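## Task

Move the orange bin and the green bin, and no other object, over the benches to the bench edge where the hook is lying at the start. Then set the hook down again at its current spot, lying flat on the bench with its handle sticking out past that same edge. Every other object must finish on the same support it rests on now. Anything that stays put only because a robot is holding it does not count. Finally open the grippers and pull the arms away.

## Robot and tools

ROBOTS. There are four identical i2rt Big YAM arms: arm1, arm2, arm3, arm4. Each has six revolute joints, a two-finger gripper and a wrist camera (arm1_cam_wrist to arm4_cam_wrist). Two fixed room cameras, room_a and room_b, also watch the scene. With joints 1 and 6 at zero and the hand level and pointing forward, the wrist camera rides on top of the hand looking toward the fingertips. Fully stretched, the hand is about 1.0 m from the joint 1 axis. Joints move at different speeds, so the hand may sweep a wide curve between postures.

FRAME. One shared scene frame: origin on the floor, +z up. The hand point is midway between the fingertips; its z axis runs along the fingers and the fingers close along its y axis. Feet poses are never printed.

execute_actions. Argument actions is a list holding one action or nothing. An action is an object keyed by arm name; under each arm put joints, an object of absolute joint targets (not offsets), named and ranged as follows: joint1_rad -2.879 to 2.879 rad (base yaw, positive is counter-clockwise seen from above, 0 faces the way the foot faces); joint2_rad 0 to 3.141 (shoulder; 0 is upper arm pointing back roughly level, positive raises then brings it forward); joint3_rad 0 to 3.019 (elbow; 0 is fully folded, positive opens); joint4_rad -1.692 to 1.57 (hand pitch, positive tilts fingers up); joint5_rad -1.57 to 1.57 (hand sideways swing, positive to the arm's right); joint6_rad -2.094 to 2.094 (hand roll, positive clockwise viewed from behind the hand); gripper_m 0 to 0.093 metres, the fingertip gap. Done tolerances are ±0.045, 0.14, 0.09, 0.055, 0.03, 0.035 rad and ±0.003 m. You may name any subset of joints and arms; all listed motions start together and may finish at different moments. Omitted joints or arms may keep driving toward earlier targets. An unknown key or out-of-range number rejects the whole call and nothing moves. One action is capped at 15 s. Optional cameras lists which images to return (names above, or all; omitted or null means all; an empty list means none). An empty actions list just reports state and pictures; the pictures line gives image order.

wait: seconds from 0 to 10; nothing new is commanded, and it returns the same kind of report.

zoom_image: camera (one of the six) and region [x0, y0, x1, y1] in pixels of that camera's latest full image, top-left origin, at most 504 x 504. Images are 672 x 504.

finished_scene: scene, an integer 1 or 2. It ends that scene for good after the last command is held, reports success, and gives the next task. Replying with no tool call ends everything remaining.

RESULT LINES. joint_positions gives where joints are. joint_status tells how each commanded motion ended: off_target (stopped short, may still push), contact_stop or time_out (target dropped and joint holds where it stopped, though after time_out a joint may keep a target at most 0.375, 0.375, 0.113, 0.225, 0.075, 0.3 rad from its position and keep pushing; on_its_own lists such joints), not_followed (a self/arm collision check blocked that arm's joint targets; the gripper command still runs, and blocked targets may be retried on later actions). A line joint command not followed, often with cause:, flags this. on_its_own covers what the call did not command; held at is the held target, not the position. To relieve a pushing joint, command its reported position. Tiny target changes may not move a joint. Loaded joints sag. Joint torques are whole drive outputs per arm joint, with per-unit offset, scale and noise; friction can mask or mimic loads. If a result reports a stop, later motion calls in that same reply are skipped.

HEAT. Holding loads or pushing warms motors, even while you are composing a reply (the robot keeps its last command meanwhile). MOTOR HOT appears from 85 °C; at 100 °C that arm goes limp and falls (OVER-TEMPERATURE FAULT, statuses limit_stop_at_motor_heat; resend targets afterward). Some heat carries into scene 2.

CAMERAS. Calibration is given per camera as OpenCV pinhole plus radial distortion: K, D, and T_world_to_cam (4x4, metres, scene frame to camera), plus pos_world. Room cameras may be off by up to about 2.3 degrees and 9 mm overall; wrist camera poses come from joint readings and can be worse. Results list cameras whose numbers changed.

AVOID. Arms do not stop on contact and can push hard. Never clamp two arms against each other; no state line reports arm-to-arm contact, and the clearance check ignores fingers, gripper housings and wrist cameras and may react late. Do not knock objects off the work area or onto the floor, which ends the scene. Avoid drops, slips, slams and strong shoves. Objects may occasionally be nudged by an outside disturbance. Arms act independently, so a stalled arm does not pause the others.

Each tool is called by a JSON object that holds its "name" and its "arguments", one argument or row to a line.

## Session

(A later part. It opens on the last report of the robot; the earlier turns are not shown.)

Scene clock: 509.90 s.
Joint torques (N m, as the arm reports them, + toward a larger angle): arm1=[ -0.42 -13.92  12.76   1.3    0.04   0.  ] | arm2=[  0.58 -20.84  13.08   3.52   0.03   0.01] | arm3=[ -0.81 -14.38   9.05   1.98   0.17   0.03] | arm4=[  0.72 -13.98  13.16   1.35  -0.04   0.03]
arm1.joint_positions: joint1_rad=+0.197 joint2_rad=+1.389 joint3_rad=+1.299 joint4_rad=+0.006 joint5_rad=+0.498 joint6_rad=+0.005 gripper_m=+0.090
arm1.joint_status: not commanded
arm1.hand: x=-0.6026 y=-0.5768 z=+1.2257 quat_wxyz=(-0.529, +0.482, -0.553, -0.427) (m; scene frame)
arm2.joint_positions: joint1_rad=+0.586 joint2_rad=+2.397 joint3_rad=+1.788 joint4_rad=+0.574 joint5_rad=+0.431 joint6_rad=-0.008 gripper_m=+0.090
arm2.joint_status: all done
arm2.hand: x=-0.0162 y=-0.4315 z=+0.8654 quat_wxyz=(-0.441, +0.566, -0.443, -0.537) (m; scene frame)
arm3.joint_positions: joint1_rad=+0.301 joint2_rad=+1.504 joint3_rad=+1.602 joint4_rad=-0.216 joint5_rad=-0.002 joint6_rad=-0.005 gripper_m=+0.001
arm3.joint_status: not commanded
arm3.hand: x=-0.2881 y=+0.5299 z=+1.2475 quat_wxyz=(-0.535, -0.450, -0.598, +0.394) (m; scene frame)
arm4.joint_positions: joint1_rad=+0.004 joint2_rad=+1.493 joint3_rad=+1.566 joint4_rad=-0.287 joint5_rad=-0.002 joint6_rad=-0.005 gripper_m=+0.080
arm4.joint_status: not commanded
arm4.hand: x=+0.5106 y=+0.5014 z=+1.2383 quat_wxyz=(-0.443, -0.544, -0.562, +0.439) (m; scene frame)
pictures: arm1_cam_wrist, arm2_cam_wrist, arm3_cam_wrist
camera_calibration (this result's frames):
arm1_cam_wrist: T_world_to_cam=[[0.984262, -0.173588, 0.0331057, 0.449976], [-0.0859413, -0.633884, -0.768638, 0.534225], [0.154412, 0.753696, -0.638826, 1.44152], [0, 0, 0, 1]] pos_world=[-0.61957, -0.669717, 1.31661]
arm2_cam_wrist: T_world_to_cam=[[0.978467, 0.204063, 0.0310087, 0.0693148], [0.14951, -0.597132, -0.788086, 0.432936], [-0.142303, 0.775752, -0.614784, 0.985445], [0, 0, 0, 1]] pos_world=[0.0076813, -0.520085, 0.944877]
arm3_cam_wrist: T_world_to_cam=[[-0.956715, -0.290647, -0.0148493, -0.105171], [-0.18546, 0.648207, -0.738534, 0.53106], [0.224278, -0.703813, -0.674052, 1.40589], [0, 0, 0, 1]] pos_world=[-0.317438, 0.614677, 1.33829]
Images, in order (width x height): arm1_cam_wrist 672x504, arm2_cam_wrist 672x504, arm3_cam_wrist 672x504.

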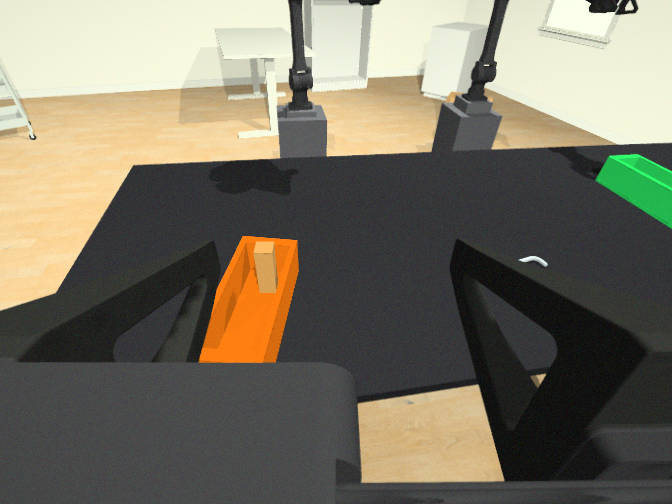

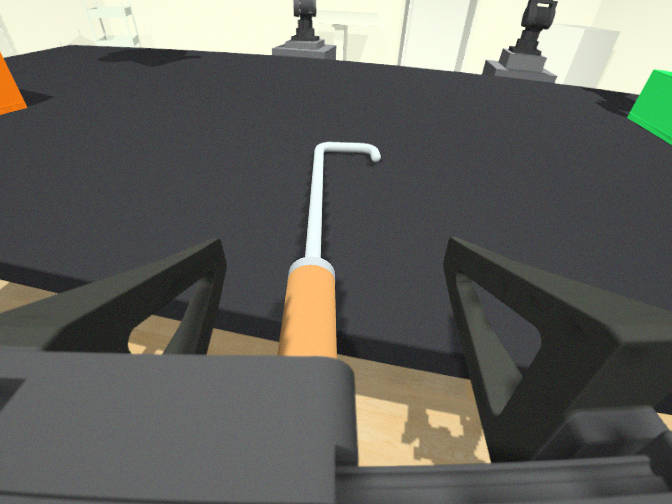

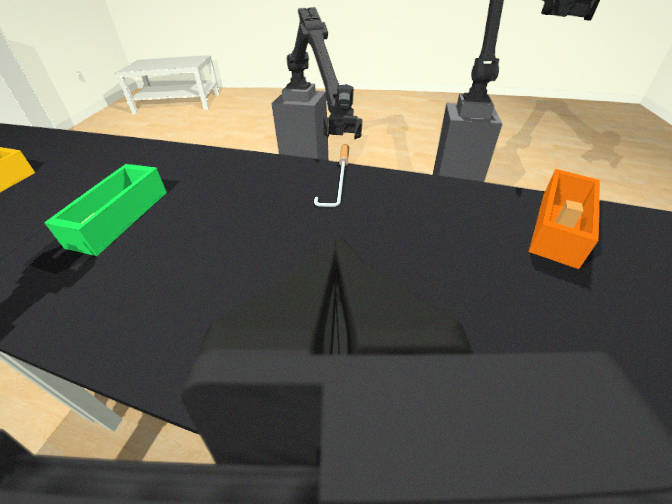

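{"name": "execute_actions", "arguments": {
  "actions": [
    {"arm2":{"joints":{"joint1_rad":0.611,"joint2_rad":2.47,"joint3_rad":1.79,"joint4_rad":0.76,"joint5_rad":0.457}}}
  ],
  "cameras": ["arm2_cam_wrist","arm3_cam_wrist"]
}}

Scene clock: 523.37 s.
Joint torques (N m, as the arm reports them, + toward a larger angle): arm1=[ -0.15 -13.48  12.56   1.18   0.04   0.  ] | arm2=[  0.52 -20.29  10.08   3.74   0.12   0.02] | arm3=[ -0.59 -14.34   8.98   1.85   0.16   0.05] | arm4=[  0.87 -15.19  13.02   1.45  -0.02   0.05]
arm1.joint_positions: joint1_rad=+0.197 joint2_rad=+1.389 joint3_rad=+1.299 joint4_rad=+0.006 joint5_rad=+0.498 joint6_rad=+0.005 gripper_m=+0.090
arm1.joint_status: not commanded
arm1.hand: x=-0.6026 y=-0.5768 z=+1.2257 quat_wxyz=(-0.529, +0.482, -0.553, -0.427) (m; scene frame)
arm2.joint_positions: joint1_rad=+0.608 joint2_rad=+2.476 joint3_rad=+1.780 joint4_rad=+0.730 joint5_rad=+0.454 joint6_rad=-0.008 gripper_m=+0.090
arm2.joint_status: all done
arm2.hand: x=-0.0258 y=-0.4452 z=+0.8286 quat_wxyz=(-0.448, +0.541, -0.438, -0.561) (m; scene frame)
arm3.joint_positions: joint1_rad=+0.301 joint2_rad=+1.504 joint3_rad=+1.602 joint4_rad=-0.216 joint5_rad=-0.002 joint6_rad=-0.005 gripper_m=+0.001
arm3.joint_status: not commanded
arm3.hand: x=-0.2881 y=+0.5299 z=+1.2475 quat_wxyz=(-0.535, -0.450, -0.598, +0.394) (m; scene frame)
arm4.joint_positions: joint1_rad=+0.004 joint2_rad=+1.493 joint3_rad=+1.566 joint4_rad=-0.287 joint5_rad=-0.002 joint6_rad=-0.005 gripper_m=+0.080
arm4.joint_status: not commanded
arm4.hand: x=+0.5106 y=+0.5014 z=+1.2383 quat_wxyz=(-0.443, -0.544, -0.562, +0.439) (m; scene frame)
pictures: arm2_cam_wrist, arm3_cam_wrist
camera_calibration (this result's frames):
arm2_cam_wrist: T_world_to_cam=[[0.979453, 0.201671, 0.000645759, 0.10671], [0.114473, -0.553315, -0.825069, 0.44643], [-0.166035, 0.80819, -0.565032, 0.94472], [0, 0, 0, 1]] pos_world=[0.00123513, -0.538018, 0.902063]
arm3_cam_wrist: T_world_to_cam=[[-0.956715, -0.290647, -0.0148493, -0.105171], [-0.18546, 0.648207, -0.738534, 0.53106], [0.224278, -0.703813, -0.674052, 1.40589], [0, 0, 0, 1]] pos_world=[-0.317438, 0.614677, 1.33829]
Images, in order (width x height): arm2_cam_wrist 672x504, arm3_cam_wrist 672x504.

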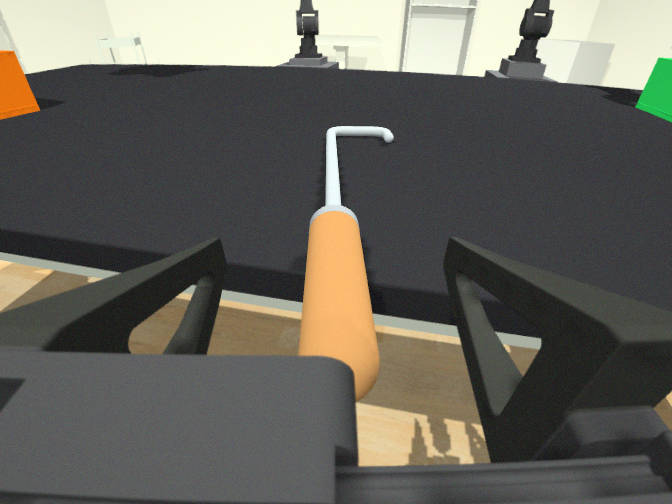

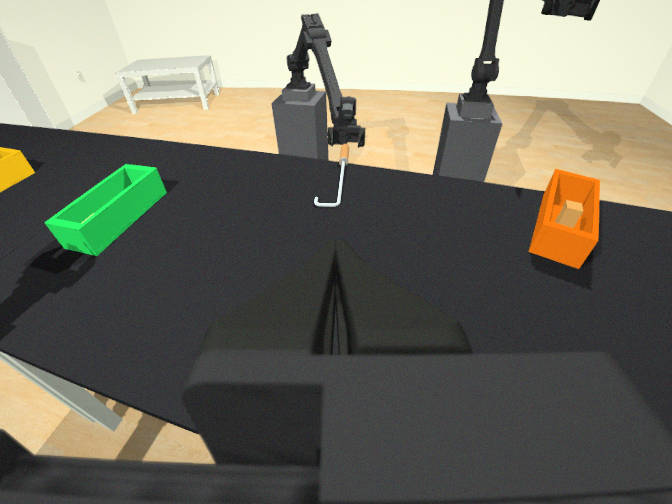

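{"name": "execute_actions", "arguments": {
  "actions": [
    {"arm2":{"joints":{"joint1_rad":0.598,"joint2_rad":2.565,"joint3_rad":1.915,"joint4_rad":0.70,"joint5_rad":0.446}}}
  ],
  "cameras": ["arm2_cam_wrist","arm3_cam_wrist"]
}}

Scene clock: 532.97 s.
Joint torques (N m, as the arm reports them, + toward a larger angle): arm1=[ -0.63 -13.03  12.8    1.32   0.12  -0.05] | arm2=[ -0.18 -20.85  13.6    1.73  -0.11   0.05] | arm3=[ -0.77 -14.44   8.97   1.83   0.17   0.04] | arm4=[  0.71 -15.12  12.77   1.48   0.01   0.1 ]
arm1.joint_positions: joint1_rad=+0.197 joint2_rad=+1.389 joint3_rad=+1.299 joint4_rad=+0.006 joint5_rad=+0.498 joint6_rad=+0.005 gripper_m=+0.090
arm1.joint_status: not commanded
arm1.hand: x=-0.6026 y=-0.5768 z=+1.2257 quat_wxyz=(-0.529, +0.482, -0.553, -0.427) (m; scene frame)
arm2.joint_positions: joint1_rad=+0.608 joint2_rad=+2.569 joint3_rad=+1.861 joint4_rad=+0.715 joint5_rad=+0.449 joint6_rad=-0.008 gripper_m=+0.090
arm2.joint_status: all done
arm2.hand: x=-0.0345 y=-0.4357 z=+0.7870 quat_wxyz=(-0.444, +0.552, -0.439, -0.553) (m; scene frame)
arm3.joint_positions: joint1_rad=+0.301 joint2_rad=+1.504 joint3_rad=+1.602 joint4_rad=-0.216 joint5_rad=-0.002 joint6_rad=-0.005 gripper_m=+0.001
arm3.joint_status: not commanded
arm3.hand: x=-0.2881 y=+0.5299 z=+1.2475 quat_wxyz=(-0.535, -0.450, -0.598, +0.394) (m; scene frame)
arm4.joint_positions: joint1_rad=+0.004 joint2_rad=+1.493 joint3_rad=+1.566 joint4_rad=-0.287 joint5_rad=-0.002 joint6_rad=-0.005 gripper_m=+0.080
arm4.joint_status: not commanded
arm4.hand: x=+0.5106 y=+0.5014 z=+1.2383 quat_wxyz=(-0.443, -0.544, -0.562, +0.439) (m; scene frame)
pictures: arm2_cam_wrist, arm3_cam_wrist
camera_calibration (this result's frames):
arm2_cam_wrist: T_world_to_cam=[[0.978173, 0.207415, 0.0125534, 0.106461], [0.131156, -0.569421, -0.811516, 0.401308], [-0.161172, 0.795449, -0.584195, 0.921733], [0, 0, 0, 1]] pos_world=[-0.00821376, -0.52676, 0.862803]
arm3_cam_wrist: T_world_to_cam=[[-0.956715, -0.290647, -0.0148493, -0.105171], [-0.18546, 0.648207, -0.738534, 0.53106], [0.224278, -0.703813, -0.674052, 1.40589], [0, 0, 0, 1]] pos_world=[-0.317438, 0.614677, 1.33829]
Images, in order (width x height): arm2_cam_wrist 672x504, arm3_cam_wrist 672x504.

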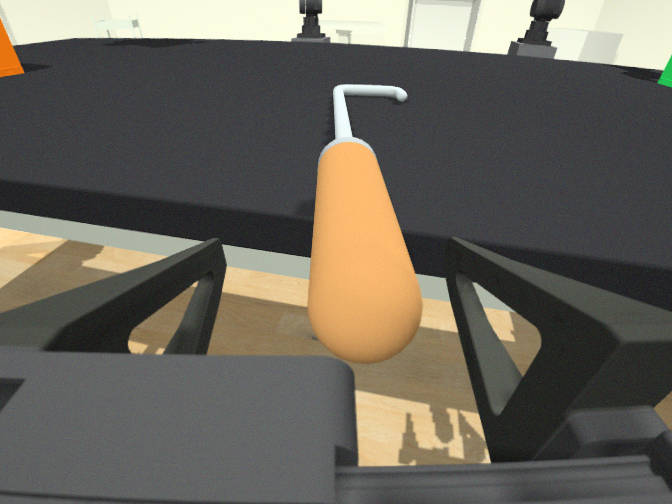

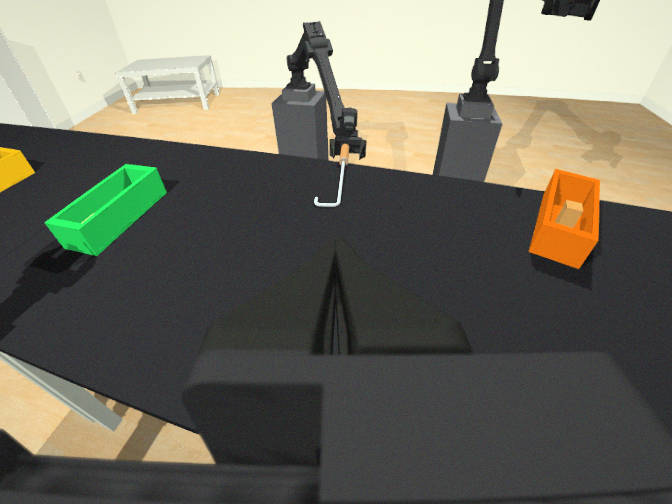

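{"name": "execute_actions", "arguments": {
  "actions": [
    {"arm2":{"joints":{"joint1_rad":0.588,"joint2_rad":2.535}}}
  ],
  "cameras": ["arm2_cam_wrist"]
}}

Scene clock: 542.03 s.
Joint torques (N m, as the arm reports them, + toward a larger angle): arm1=[ -0.19 -12.9   12.8    1.1    0.04   0.  ] | arm2=[ -0.02 -22.79  13.54   1.64  -0.1    0.02] | arm3=[ -0.68 -14.41   8.93   1.86   0.15   0.04] | arm4=[  0.32 -14.29  12.97   1.52  -0.01   0.03]
arm1.joint_positions: joint1_rad=+0.197 joint2_rad=+1.389 joint3_rad=+1.299 joint4_rad=+0.006 joint5_rad=+0.498 joint6_rad=+0.005 gripper_m=+0.090
arm1.joint_status: not commanded
arm1.hand: x=-0.6026 y=-0.5768 z=+1.2257 quat_wxyz=(-0.529, +0.482, -0.553, -0.427) (m; scene frame)
arm2.joint_positions: joint1_rad=+0.594 joint2_rad=+2.569 joint3_rad=+1.861 joint4_rad=+0.715 joint5_rad=+0.449 joint6_rad=-0.008 gripper_m=+0.090
arm2.joint_status: all done
arm2.hand: x=-0.0239 y=-0.4287 z=+0.7870 quat_wxyz=(-0.448, +0.549, -0.443, -0.550) (m; scene frame)
arm3.joint_positions: joint1_rad=+0.301 joint2_rad=+1.504 joint3_rad=+1.602 joint4_rad=-0.216 joint5_rad=-0.002 joint6_rad=-0.005 gripper_m=+0.001
arm3.joint_status: not commanded
arm3.hand: x=-0.2881 y=+0.5299 z=+1.2475 quat_wxyz=(-0.535, -0.450, -0.598, +0.394) (m; scene frame)
arm4.joint_positions: joint1_rad=+0.004 joint2_rad=+1.493 joint3_rad=+1.566 joint4_rad=-0.287 joint5_rad=-0.002 joint6_rad=-0.005 gripper_m=+0.080
arm4.joint_status: not commanded
arm4.hand: x=+0.5106 y=+0.5014 z=+1.2383 quat_wxyz=(-0.443, -0.544, -0.562, +0.439) (m; scene frame)
pictures: arm2_cam_wrist
camera_calibration (this result's frames):
arm2_cam_wrist: T_world_to_cam=[[0.981003, 0.193588, 0.0125572, 0.0887745], [0.12311, -0.571217, -0.811514, 0.402913], [-0.149927, 0.797644, -0.584198, 0.919115], [0, 0, 0, 1]] pos_world=[0.00110919, -0.520161, 0.8628]
Images, in order (width x height): arm2_cam_wrist 672x504.

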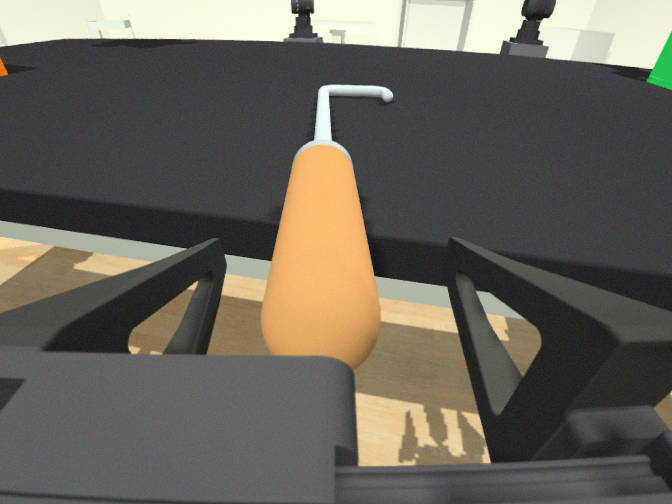

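{"name": "execute_actions", "arguments": {
  "actions": [
    {"arm2":{"joints":{"joint2_rad":2.512}}}
  ],
  "cameras": ["arm2_cam_wrist"]
}}

Scene clock: 545.43 s.
Joint torques (N m, as the arm reports them, + toward a larger angle): arm1=[ -0.21 -12.86  12.87   1.13   0.08  -0.05] | arm2=[ -0.08 -22.53  13.55   1.64  -0.09   0.01] | arm3=[ -0.65 -14.41   9.06   1.91   0.16   0.03] | arm4=[  0.47 -15.36  13.12   1.23   0.     0.03]
arm1.joint_positions: joint1_rad=+0.197 joint2_rad=+1.389 joint3_rad=+1.299 joint4_rad=+0.006 joint5_rad=+0.498 joint6_rad=+0.005 gripper_m=+0.090
arm1.joint_status: not commanded
arm1.hand: x=-0.6026 y=-0.5768 z=+1.2257 quat_wxyz=(-0.529, +0.482, -0.553, -0.427) (m; scene frame)
arm2.joint_positions: joint1_rad=+0.594 joint2_rad=+2.543 joint3_rad=+1.861 joint4_rad=+0.715 joint5_rad=+0.449 joint6_rad=-0.008 gripper_m=+0.090
arm2.joint_status: all done
arm2.hand: x=-0.0253 y=-0.4269 z=+0.8100 quat_wxyz=(-0.450, +0.540, -0.441, -0.559) (m; scene frame)
arm3.joint_positions: joint1_rad=+0.301 joint2_rad=+1.504 joint3_rad=+1.602 joint4_rad=-0.216 joint5_rad=-0.002 joint6_rad=-0.005 gripper_m=+0.001
arm3.joint_status: not commanded
arm3.hand: x=-0.2881 y=+0.5299 z=+1.2475 quat_wxyz=(-0.535, -0.450, -0.598, +0.394) (m; scene frame)
arm4.joint_positions: joint1_rad=+0.004 joint2_rad=+1.493 joint3_rad=+1.566 joint4_rad=-0.287 joint5_rad=-0.002 joint6_rad=-0.005 gripper_m=+0.080
arm4.joint_status: not commanded
arm4.hand: x=+0.5106 y=+0.5014 z=+1.2383 quat_wxyz=(-0.443, -0.544, -0.562, +0.439) (m; scene frame)
pictures: arm2_cam_wrist
camera_calibration (this result's frames):
arm2_cam_wrist: T_world_to_cam=[[0.981112, 0.193441, 0.000817064, 0.0989593], [0.109949, -0.554162, -0.825116, 0.440796], [-0.159159, 0.80962, -0.564963, 0.920199], [0, 0, 0, 1]] pos_world=[0.000902498, -0.519883, 0.883506]
Images, in order (width x height): arm2_cam_wrist 672x504.

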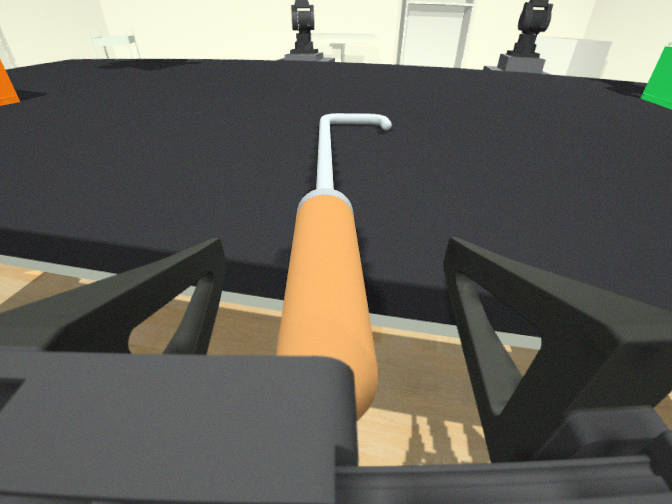

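{"name": "execute_actions", "arguments": {
  "actions": [
    {"arm2":{"joints":{"joint4_rad":0.65}}}
  ],
  "cameras": ["arm2_cam_wrist"]
}}

Scene clock: 551.00 s.
Joint torques (N m, as the arm reports them, + toward a larger angle): arm1=[ -1.33 -12.66  12.62   1.25   0.11  -0.04] | arm2=[  0.16 -22.69  13.7    1.45  -0.08   0.03] | arm3=[ -0.61 -14.59   8.99   1.86   0.16   0.03] | arm4=[  0.03 -14.46  12.9    1.48  -0.02   0.03]
arm1.joint_positions: joint1_rad=+0.197 joint2_rad=+1.389 joint3_rad=+1.299 joint4_rad=+0.006 joint5_rad=+0.498 joint6_rad=+0.005 gripper_m=+0.090
arm1.joint_status: not commanded
arm1.hand: x=-0.6026 y=-0.5768 z=+1.2257 quat_wxyz=(-0.529, +0.482, -0.553, -0.427) (m; scene frame)
arm2.joint_positions: joint1_rad=+0.594 joint2_rad=+2.543 joint3_rad=+1.861 joint4_rad=+0.667 joint5_rad=+0.449 joint6_rad=-0.008 gripper_m=+0.090
arm2.joint_status: all done
arm2.hand: x=-0.0254 y=-0.4268 z=+0.7990 quat_wxyz=(-0.446, +0.556, -0.444, -0.542) (m; scene frame)
arm3.joint_positions: joint1_rad=+0.301 joint2_rad=+1.504 joint3_rad=+1.602 joint4_rad=-0.216 joint5_rad=-0.002 joint6_rad=-0.005 gripper_m=+0.001
arm3.joint_status: not commanded
arm3.hand: x=-0.2881 y=+0.5299 z=+1.2475 quat_wxyz=(-0.535, -0.450, -0.598, +0.394) (m; scene frame)
arm4.joint_positions: joint1_rad=+0.004 joint2_rad=+1.493 joint3_rad=+1.566 joint4_rad=-0.287 joint5_rad=-0.002 joint6_rad=-0.005 gripper_m=+0.080
arm4.joint_status: not commanded
arm4.hand: x=+0.5106 y=+0.5014 z=+1.2383 quat_wxyz=(-0.443, -0.544, -0.562, +0.439) (m; scene frame)
pictures: arm2_cam_wrist
camera_calibration (this result's frames):
arm2_cam_wrist: T_world_to_cam=[[0.98077, 0.193894, 0.0222492, 0.0820705], [0.133814, -0.585088, -0.799854, 0.398985], [-0.142069, 0.78745, -0.599782, 0.932714], [0, 0, 0, 1]] pos_world=[-0.00137229, -0.516937, 0.876729]
Images, in order (width x height): arm2_cam_wrist 672x504.

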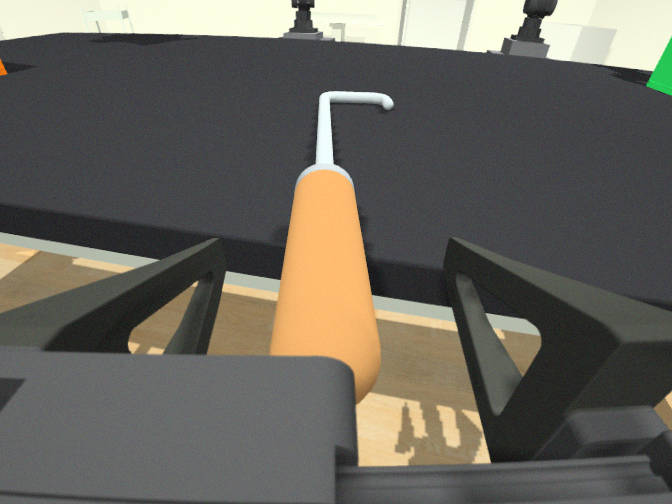

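Good. Close.

{"name": "execute_actions", "arguments": {
  "actions": [
    {"arm2":{"joints":{"gripper_m":0.0}}}
  ],
  "cameras": ["arm2_cam_wrist"]
}}

Scene clock: 554.10 s.
Joint torques (N m, as the arm reports them, + toward a larger angle): arm1=[ -0.66 -13.28  12.49   1.05   0.08  -0.04] | arm2=[  0.21 -22.37  13.69   1.57   0.07   0.02] | arm3=[ -0.54 -14.75   8.91   1.92   0.15   0.05] | arm4=[  0.63 -14.4   12.84   1.35  -0.02   0.05]
arm1.joint_positions: joint1_rad=+0.197 joint2_rad=+1.389 joint3_rad=+1.299 joint4_rad=+0.006 joint5_rad=+0.498 joint6_rad=+0.005 gripper_m=+0.090
arm1.joint_status: not commanded
arm1.hand: x=-0.6026 y=-0.5768 z=+1.2257 quat_wxyz=(-0.529, +0.482, -0.553, -0.427) (m; scene frame)
arm2.joint_positions: joint1_rad=+0.594 joint2_rad=+2.543 joint3_rad=+1.861 joint4_rad=+0.666 joint5_rad=+0.445 joint6_rad=-0.008 gripper_m=+0.029
arm2.joint_status: gripper_m off_target (ended at +0.029, target +0.000)
arm2.hand: x=-0.0259 y=-0.4269 z=+0.7988 quat_wxyz=(-0.445, +0.557, -0.444, -0.543) (m; scene frame)
arm3.joint_positions: joint1_rad=+0.301 joint2_rad=+1.504 joint3_rad=+1.602 joint4_rad=-0.216 joint5_rad=-0.002 joint6_rad=-0.005 gripper_m=+0.001
arm3.joint_status: not commanded
arm3.hand: x=-0.2881 y=+0.5299 z=+1.2475 quat_wxyz=(-0.535, -0.450, -0.598, +0.394) (m; scene frame)
arm4.joint_positions: joint1_rad=+0.004 joint2_rad=+1.493 joint3_rad=+1.566 joint4_rad=-0.287 joint5_rad=-0.002 joint6_rad=-0.005 gripper_m=+0.080
arm4.joint_status: not commanded
arm4.hand: x=+0.5106 y=+0.5014 z=+1.2383 quat_wxyz=(-0.443, -0.544, -0.562, +0.439) (m; scene frame)
pictures: arm2_cam_wrist
camera_calibration (this result's frames):
arm2_cam_wrist: T_world_to_cam=[[0.980089, 0.197274, 0.0225397, 0.0838564], [0.136162, -0.585133, -0.799425, 0.398545], [-0.144517, 0.786576, -0.600343, 0.932635], [0, 0, 0, 1]] pos_world=[-0.00167138, -0.51693, 0.876618]
Images, in order (width x height): arm2_cam_wrist 672x504.

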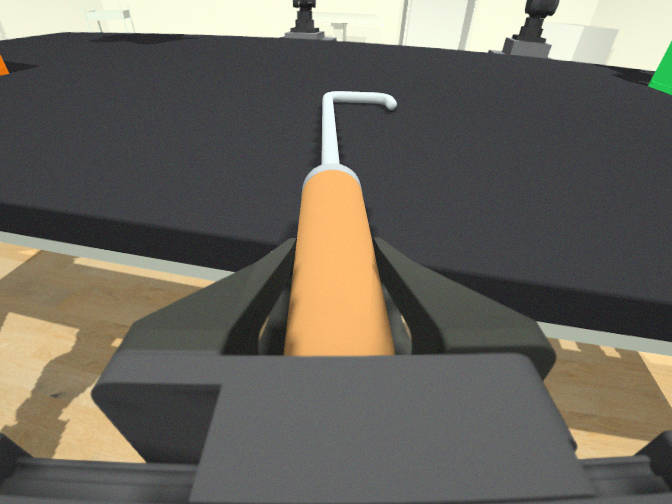

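{"name": "execute_actions", "arguments": {
  "actions": [
    {"arm2":{"joints":{"joint2_rad":2.39,"joint4_rad":0.57,"joint6_rad":1.57}}}
  ],
  "cameras": ["arm2_cam_wrist","arm3_cam_wrist","arm1_cam_wrist"]
}}

Scene clock: 560.93 s.
Joint torques (N m, as the arm reports them, + toward a larger angle): arm1=[ -0.02 -13.27  12.7    1.22   0.11  -0.05] | arm2=[  0.17 -23.88  14.22   2.25  -0.16   0.02] | arm3=[ -1.15 -14.32   8.95   1.89   0.15   0.01] | arm4=[  0.01 -15.14  12.99   1.39  -0.01   0.05]
arm1.joint_positions: joint1_rad=+0.197 joint2_rad=+1.389 joint3_rad=+1.299 joint4_rad=+0.006 joint5_rad=+0.498 joint6_rad=+0.005 gripper_m=+0.090
arm1.joint_status: not commanded
arm1.hand: x=-0.6026 y=-0.5768 z=+1.2257 quat_wxyz=(-0.529, +0.482, -0.553, -0.427) (m; scene frame)
arm2.joint_positions: joint1_rad=+0.588 joint2_rad=+2.438 joint3_rad=+1.861 joint4_rad=+0.569 joint5_rad=+0.451 joint6_rad=+1.557 gripper_m=+0.029
arm2.joint_status: all done
arm2.hand: x=-0.0241 y=-0.4200 z=+0.8686 quat_wxyz=(+0.065, +0.077, -0.706, -0.701) (m; scene frame)
arm3.joint_positions: joint1_rad=+0.301 joint2_rad=+1.504 joint3_rad=+1.602 joint4_rad=-0.216 joint5_rad=-0.002 joint6_rad=-0.005 gripper_m=+0.001
arm3.joint_status: not commanded
arm3.hand: x=-0.2881 y=+0.5299 z=+1.2475 quat_wxyz=(-0.535, -0.450, -0.598, +0.394) (m; scene frame)
arm4.joint_positions: joint1_rad=+0.004 joint2_rad=+1.493 joint3_rad=+1.566 joint4_rad=-0.287 joint5_rad=-0.002 joint6_rad=-0.005 gripper_m=+0.080
arm4.joint_status: not commanded
arm4.hand: x=+0.5106 y=+0.5014 z=+1.2383 quat_wxyz=(-0.443, -0.544, -0.562, +0.439) (m; scene frame)
pictures: arm1_cam_wrist, arm2_cam_wrist, arm3_cam_wrist
camera_calibration (this result's frames):
arm1_cam_wrist: T_world_to_cam=[[0.984262, -0.173588, 0.0331057, 0.449976], [-0.0859413, -0.633884, -0.768638, 0.534225], [0.154412, 0.753696, -0.638826, 1.44152], [0, 0, 0, 1]] pos_world=[-0.61957, -0.669717, 1.31661]
arm2_cam_wrist: T_world_to_cam=[[0.0291597, -0.0155433, -0.999454, 0.854559], [-0.674021, -0.738667, -0.00817742, -0.313176], [-0.738136, 0.673892, -0.0320158, 0.414014], [0, 0, 0, 1]] pos_world=[0.069593, -0.49705, 0.864786]
arm3_cam_wrist: T_world_to_cam=[[-0.956715, -0.290647, -0.0148493, -0.105171], [-0.18546, 0.648207, -0.738534, 0.53106], [0.224278, -0.703813, -0.674052, 1.40589], [0, 0, 0, 1]] pos_world=[-0.317438, 0.614677, 1.33829]
Images, in order (width x height): arm1_cam_wrist 672x504, arm2_cam_wrist 672x504, arm3_cam_wrist 672x504.

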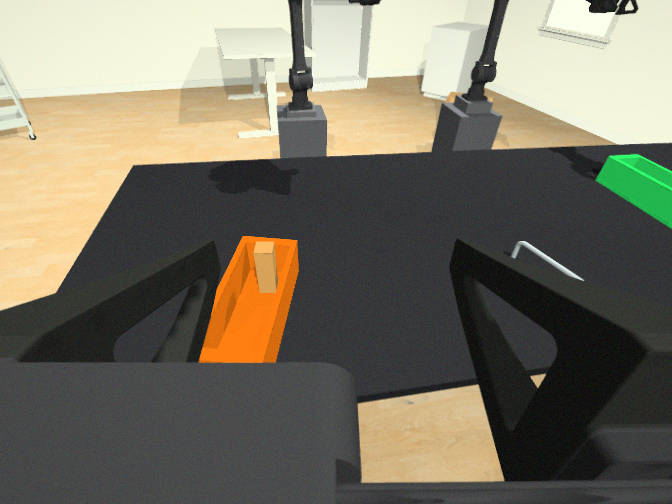

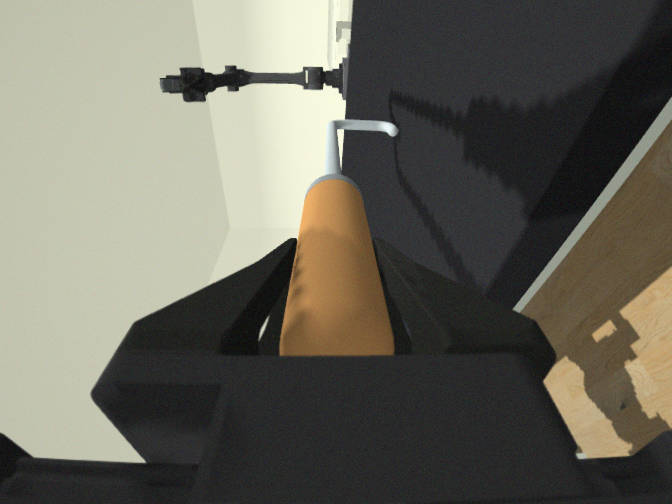

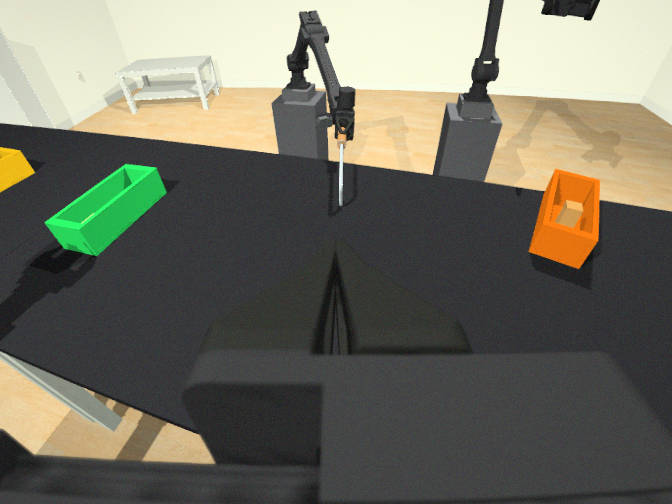

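{"name": "execute_actions", "arguments": {
  "actions": [
    {"arm2":{"joints":{"joint1_rad":-0.094,"joint2_rad":2.08,"joint3_rad":1.70,"joint4_rad":0.59,"joint5_rad":0.07}}}
  ],
  "cameras": ["arm2_cam_wrist","arm3_cam_wrist","arm4_cam_wrist"]
}}

Scene clock: 587.43 s.
Joint torques (N m, as the arm reports them, + toward a larger angle): arm1=[ -0.1  -13.    12.64   1.18   0.11   0.  ] | arm2=[  0.89 -20.93  13.52   3.33  -0.08  -0.13] | arm3=[ -0.62 -14.66   8.93   1.82   0.12   0.02] | arm4=[  1.15 -13.75  13.17   1.49  -0.02   0.08]
arm1.joint_positions: joint1_rad=+0.197 joint2_rad=+1.389 joint3_rad=+1.299 joint4_rad=+0.006 joint5_rad=+0.498 joint6_rad=+0.005 gripper_m=+0.090
arm1.joint_status: not commanded
arm1.hand: x=-0.6026 y=-0.5768 z=+1.2257 quat_wxyz=(-0.529, +0.482, -0.553, -0.427) (m; scene frame)
arm2.joint_positions: joint1_rad=-0.101 joint2_rad=+2.121 joint3_rad=+1.661 joint4_rad=+0.567 joint5_rad=+0.072 joint6_rad=+1.568 gripper_m=+0.029
arm2.joint_status: all done
arm2.hand: x=+0.5090 y=-0.3209 z=+1.0297 quat_wxyz=(-0.039, -0.038, -0.667, -0.743) (m; scene frame)
arm3.joint_positions: joint1_rad=+0.301 joint2_rad=+1.504 joint3_rad=+1.602 joint4_rad=-0.216 joint5_rad=-0.002 joint6_rad=-0.005 gripper_m=+0.001
arm3.joint_status: not commanded
arm3.hand: x=-0.2881 y=+0.5299 z=+1.2475 quat_wxyz=(-0.535, -0.450, -0.598, +0.394) (m; scene frame)
arm4.joint_positions: joint1_rad=+0.004 joint2_rad=+1.493 joint3_rad=+1.566 joint4_rad=-0.287 joint5_rad=-0.002 joint6_rad=-0.005 gripper_m=+0.080
arm4.joint_status: not commanded
arm4.hand: x=+0.5106 y=+0.5014 z=+1.2383 quat_wxyz=(-0.443, -0.544, -0.562, +0.439) (m; scene frame)
pictures: arm2_cam_wrist, arm3_cam_wrist, arm4_cam_wrist
camera_calibration (this result's frames):
arm2_cam_wrist: T_world_to_cam=[[0.0129939, 0.0920058, -0.995674, 1.04034], [-0.867276, -0.494552, -0.0570177, 0.347648], [-0.497659, 0.864264, 0.0733682, 0.576055], [0, 0, 0, 1]] pos_world=[0.574667, -0.421652, 1.0134]
arm3_cam_wrist: T_world_to_cam=[[-0.956715, -0.290647, -0.0148493, -0.105171], [-0.18546, 0.648207, -0.738534, 0.53106], [0.224278, -0.703813, -0.674052, 1.40589], [0, 0, 0, 1]] pos_world=[-0.317438, 0.614677, 1.33829]
arm4_cam_wrist: T_world_to_cam=[[-0.999873, -0.0125783, 0.00973621, 0.505768], [-0.0158722, 0.748997, -0.662384, 0.454054], [0.00103927, -0.662454, -0.749102, 1.38278], [0, 0, 0, 1]] pos_world=[0.511474, 0.582307, 1.33168]
Images, in order (width x height): arm2_cam_wrist 672x504, arm3_cam_wrist 672x504, arm4_cam_wrist 672x504.

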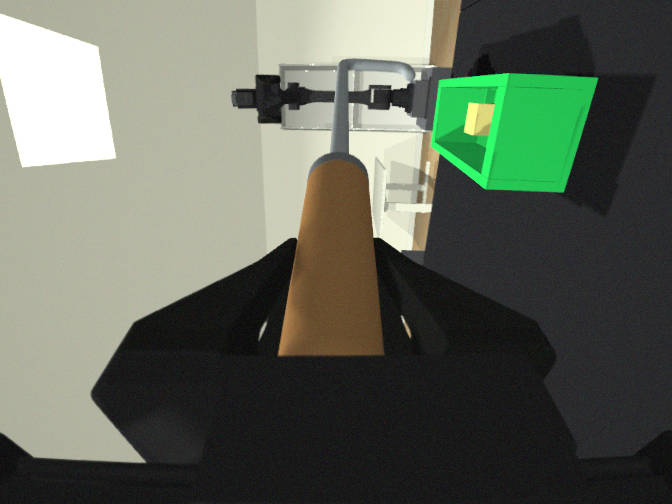

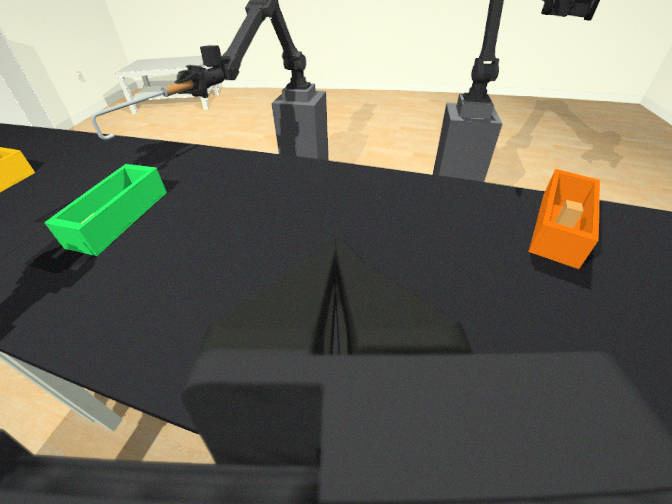

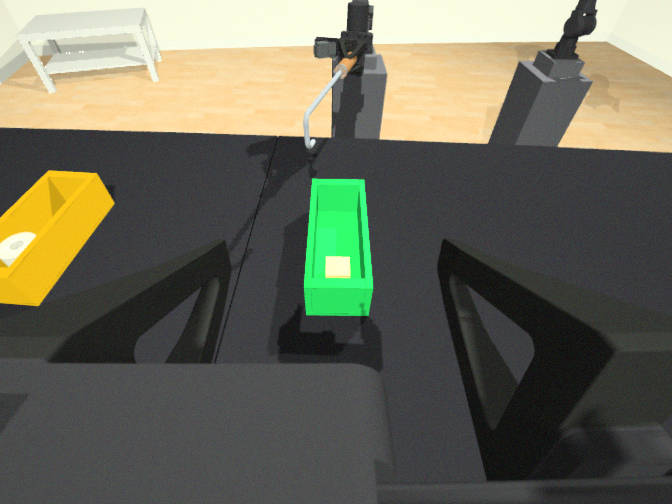

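{"name": "execute_actions", "arguments": {
  "actions": [
    {"arm2":{"joints":{"joint1_rad":-0.125,"joint2_rad":2.185,"joint5_rad":-0.10}}}
  ],
  "cameras": ["arm2_cam_wrist","arm3_cam_wrist","arm4_cam_wrist"]
}}

Scene clock: 597.23 s.
Joint torques (N m, as the arm reports them, + toward a larger angle): arm1=[ -0.19 -13.16  12.74   1.13   0.09  -0.07] | arm2=[  0.09 -20.63  13.11   2.62  -0.15  -0.12] | arm3=[ -0.62 -14.67   9.04   1.91   0.14   0.05] | arm4=[  0.04 -14.49  13.01   1.29   0.06   0.02]
arm1.joint_positions: joint1_rad=+0.197 joint2_rad=+1.389 joint3_rad=+1.299 joint4_rad=+0.006 joint5_rad=+0.498 joint6_rad=+0.005 gripper_m=+0.090
arm1.joint_status: not commanded
arm1.hand: x=-0.6026 y=-0.5768 z=+1.2257 quat_wxyz=(-0.529, +0.482, -0.553, -0.427) (m; scene frame)
arm2.joint_positions: joint1_rad=-0.120 joint2_rad=+2.217 joint3_rad=+1.661 joint4_rad=+0.583 joint5_rad=-0.096 joint6_rad=+1.567 gripper_m=+0.029
arm2.joint_status: all done
arm2.hand: x=+0.4975 y=-0.3109 z=+0.9522 quat_wxyz=(+0.012, +0.016, -0.698, -0.716) (m; scene frame)
arm3.joint_positions: joint1_rad=+0.301 joint2_rad=+1.504 joint3_rad=+1.602 joint4_rad=-0.216 joint5_rad=-0.002 joint6_rad=-0.005 gripper_m=+0.001
arm3.joint_status: not commanded
arm3.hand: x=-0.2881 y=+0.5299 z=+1.2475 quat_wxyz=(-0.535, -0.450, -0.598, +0.394) (m; scene frame)
arm4.joint_positions: joint1_rad=+0.004 joint2_rad=+1.493 joint3_rad=+1.566 joint4_rad=-0.287 joint5_rad=-0.002 joint6_rad=-0.005 gripper_m=+0.080
arm4.joint_status: not commanded
arm4.hand: x=+0.5106 y=+0.5014 z=+1.2383 quat_wxyz=(-0.443, -0.544, -0.562, +0.439) (m; scene frame)
pictures: arm2_cam_wrist, arm3_cam_wrist, arm4_cam_wrist
camera_calibration (this result's frames):
arm2_cam_wrist: T_world_to_cam=[[0.0133333, 0.0132247, -0.999824, 0.941758], [-0.784261, -0.620151, -0.0186614, 0.221374], [-0.620288, 0.784371, 0.00210295, 0.671416], [0, 0, 0, 1]] pos_world=[0.577529, -0.401809, 0.944311]
arm3_cam_wrist: T_world_to_cam=[[-0.956715, -0.290647, -0.0148493, -0.105171], [-0.18546, 0.648207, -0.738534, 0.53106], [0.224278, -0.703813, -0.674052, 1.40589], [0, 0, 0, 1]] pos_world=[-0.317438, 0.614677, 1.33829]
arm4_cam_wrist: T_world_to_cam=[[-0.999873, -0.0125783, 0.00973621, 0.505768], [-0.0158722, 0.748997, -0.662384, 0.454054], [0.00103927, -0.662454, -0.749102, 1.38278], [0, 0, 0, 1]] pos_world=[0.511474, 0.582307, 1.33168]
Images, in order (width x height): arm2_cam_wrist 672x504, arm3_cam_wrist 672x504, arm4_cam_wrist 672x504.

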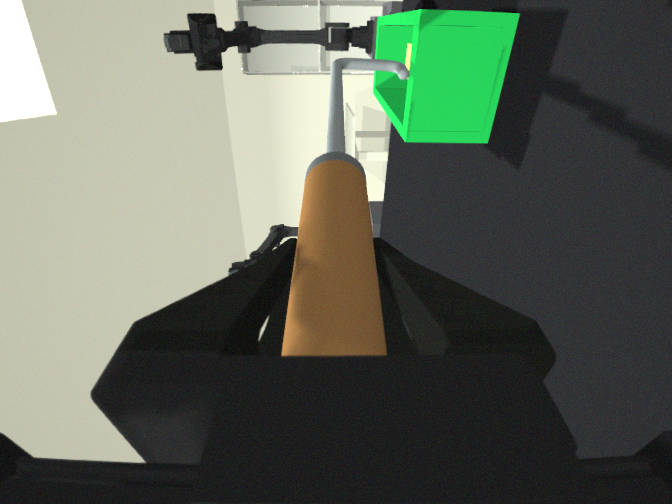

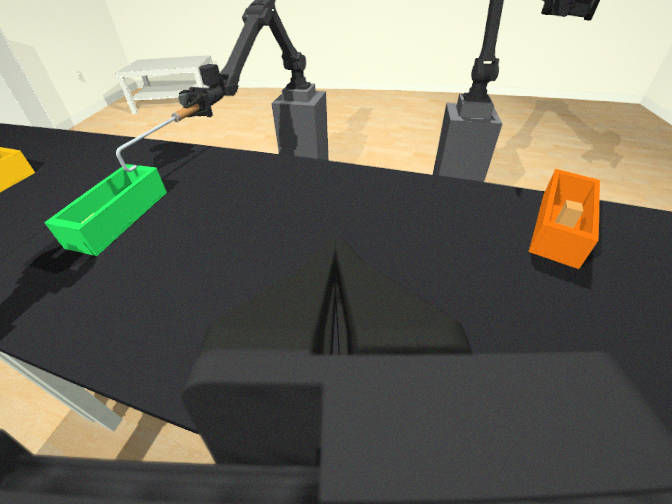

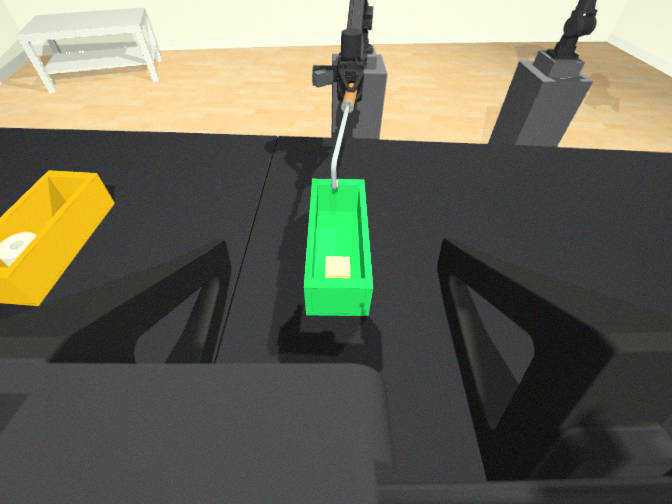

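{"name": "zoom_image", "arguments": {
  "camera": "arm3_cam_wrist",
  "region": [60, 110, 220, 230]
}}

Region (60, 110, 220, 230) of arm3_cam_wrist's 672x504 image, scaled by 3.150, with more detail than that image has; it fills the top 378 rows of this view, and the rest is white.

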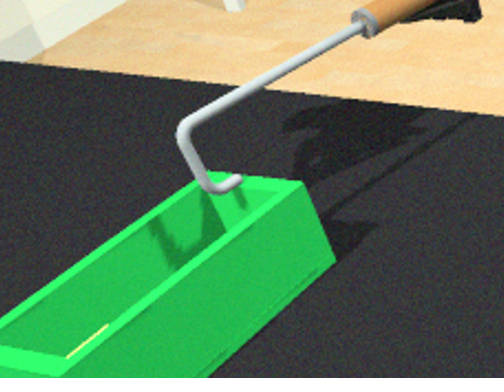

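{"name": "execute_actions", "arguments": {
  "actions": [
    {"arm2":{"joints":{"joint3_rad":1.90,"joint4_rad":0.60}}}
  ],
  "cameras": []
}}

{"name": "execute_actions", "arguments": {
  "actions": [
    {"arm2":{"joints":{"joint2_rad":2.35}}}
  ],
  "cameras": ["arm2_cam_wrist","arm3_cam_wrist","arm4_cam_wrist"]
}}

Scene clock: 610.10 s.
Joint torques (N m, as the arm reports them, + toward a larger angle): arm1=[  0.12 -12.98  12.81   1.25   0.11  -0.05] | arm2=[  0.25 -23.52  17.48   3.2   -0.12  -0.14] | arm3=[ -0.49 -14.67   8.97   1.92   0.16   0.05] | arm4=[  0.28 -14.87  13.07   1.52  -0.01   0.04]
arm1.joint_positions: joint1_rad=+0.197 joint2_rad=+1.389 joint3_rad=+1.299 joint4_rad=+0.006 joint5_rad=+0.498 joint6_rad=+0.005 gripper_m=+0.090
arm1.joint_status: not commanded
arm1.hand: x=-0.6026 y=-0.5768 z=+1.2257 quat_wxyz=(-0.529, +0.482, -0.553, -0.427) (m; scene frame)
arm2.joint_positions: joint1_rad=-0.120 joint2_rad=+2.238 joint3_rad=+1.817 joint4_rad=+0.581 joint5_rad=-0.097 joint6_rad=+1.569 gripper_m=+0.029
arm2.joint_status: all done
arm2.hand: x=+0.4988 y=-0.2842 z=+1.0247 quat_wxyz=(+0.009, +0.019, -0.648, -0.761) (m; scene frame)
arm3.joint_positions: joint1_rad=+0.301 joint2_rad=+1.504 joint3_rad=+1.602 joint4_rad=-0.216 joint5_rad=-0.002 joint6_rad=-0.005 gripper_m=+0.001
arm3.joint_status: not commanded
arm3.hand: x=-0.2881 y=+0.5299 z=+1.2475 quat_wxyz=(-0.535, -0.450, -0.598, +0.394) (m; scene frame)
arm4.joint_positions: joint1_rad=+0.004 joint2_rad=+1.493 joint3_rad=+1.566 joint4_rad=-0.287 joint5_rad=-0.002 joint6_rad=-0.005 gripper_m=+0.080
arm4.joint_status: not commanded
arm4.hand: x=+0.5106 y=+0.5014 z=+1.2383 quat_wxyz=(-0.443, -0.544, -0.562, +0.439) (m; scene frame)
pictures: none
No camera images: the call's "cameras" was empty. Leave "cameras" out to get every camera's image.

Scene clock: 611.27 s.
Joint torques (N m, as the arm reports them, + toward a larger angle): arm1=[ -0.84 -12.96  12.93   1.09   0.06  -0.05] | arm2=[  0.02 -24.5   15.55   2.94  -0.1   -0.13] | arm3=[ -0.77 -14.28   9.     1.87   0.15   0.02] | arm4=[  0.39 -14.72  12.91   1.55  -0.02   0.06]
arm1.joint_positions: joint1_rad=+0.197 joint2_rad=+1.389 joint3_rad=+1.299 joint4_rad=+0.006 joint5_rad=+0.498 joint6_rad=+0.005 gripper_m=+0.090
arm1.joint_status: not commanded
arm1.hand: x=-0.6026 y=-0.5768 z=+1.2257 quat_wxyz=(-0.529, +0.482, -0.553, -0.427) (m; scene frame)
arm2.joint_positions: joint1_rad=-0.120 joint2_rad=+2.404 joint3_rad=+1.832 joint4_rad=+0.591 joint5_rad=-0.097 joint6_rad=+1.568 gripper_m=+0.029
arm2.joint_status: all done
arm2.hand: x=+0.4996 y=-0.2704 z=+0.8879 quat_wxyz=(+0.013, +0.016, -0.700, -0.713) (m; scene frame)
arm3.joint_positions: joint1_rad=+0.301 joint2_rad=+1.504 joint3_rad=+1.602 joint4_rad=-0.216 joint5_rad=-0.002 joint6_rad=-0.005 gripper_m=+0.001
arm3.joint_status: not commanded
arm3.hand: x=-0.2881 y=+0.5299 z=+1.2475 quat_wxyz=(-0.535, -0.450, -0.598, +0.394) (m; scene frame)
arm4.joint_positions: joint1_rad=+0.004 joint2_rad=+1.493 joint3_rad=+1.566 joint4_rad=-0.287 joint5_rad=-0.002 joint6_rad=-0.005 gripper_m=+0.080
arm4.joint_status: not commanded
arm4.hand: x=+0.5106 y=+0.5014 z=+1.2383 quat_wxyz=(-0.443, -0.544, -0.562, +0.439) (m; scene frame)
pictures: arm2_cam_wrist, arm3_cam_wrist, arm4_cam_wrist
camera_calibration (this result's frames):
arm2_cam_wrist: T_world_to_cam=[[0.0117511, 0.00519522, -0.999917, 0.875632], [-0.783559, -0.621193, -0.012436, 0.240728], [-0.621207, 0.78364, -0.00322896, 0.646128], [0, 0, 0, 1]] pos_world=[0.579714, -0.361343, 0.88064]
arm3_cam_wrist: T_world_to_cam=[[-0.956715, -0.290647, -0.0148493, -0.105171], [-0.18546, 0.648207, -0.738534, 0.53106], [0.224278, -0.703813, -0.674052, 1.40589], [0, 0, 0, 1]] pos_world=[-0.317438, 0.614677, 1.33829]
arm4_cam_wrist: T_world_to_cam=[[-0.999873, -0.0125783, 0.00973621, 0.505768], [-0.0158722, 0.748997, -0.662384, 0.454054], [0.00103927, -0.662454, -0.749102, 1.38278], [0, 0, 0, 1]] pos_world=[0.511474, 0.582307, 1.33168]
Images, in order (width x height): arm2_cam_wrist 672x504, arm3_cam_wrist 672x504, arm4_cam_wrist 672x504.

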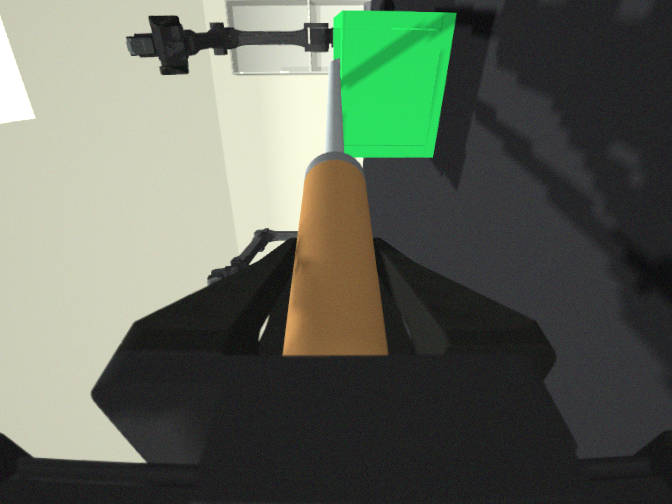

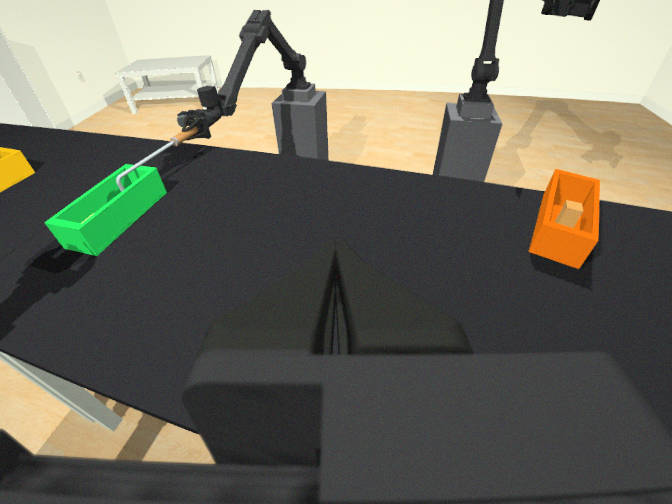

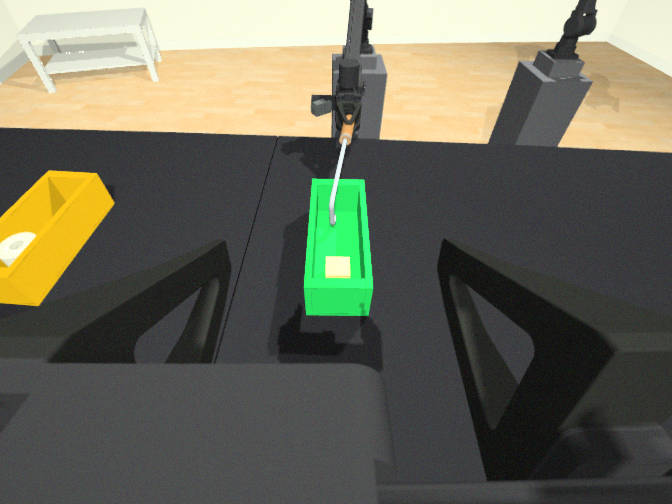

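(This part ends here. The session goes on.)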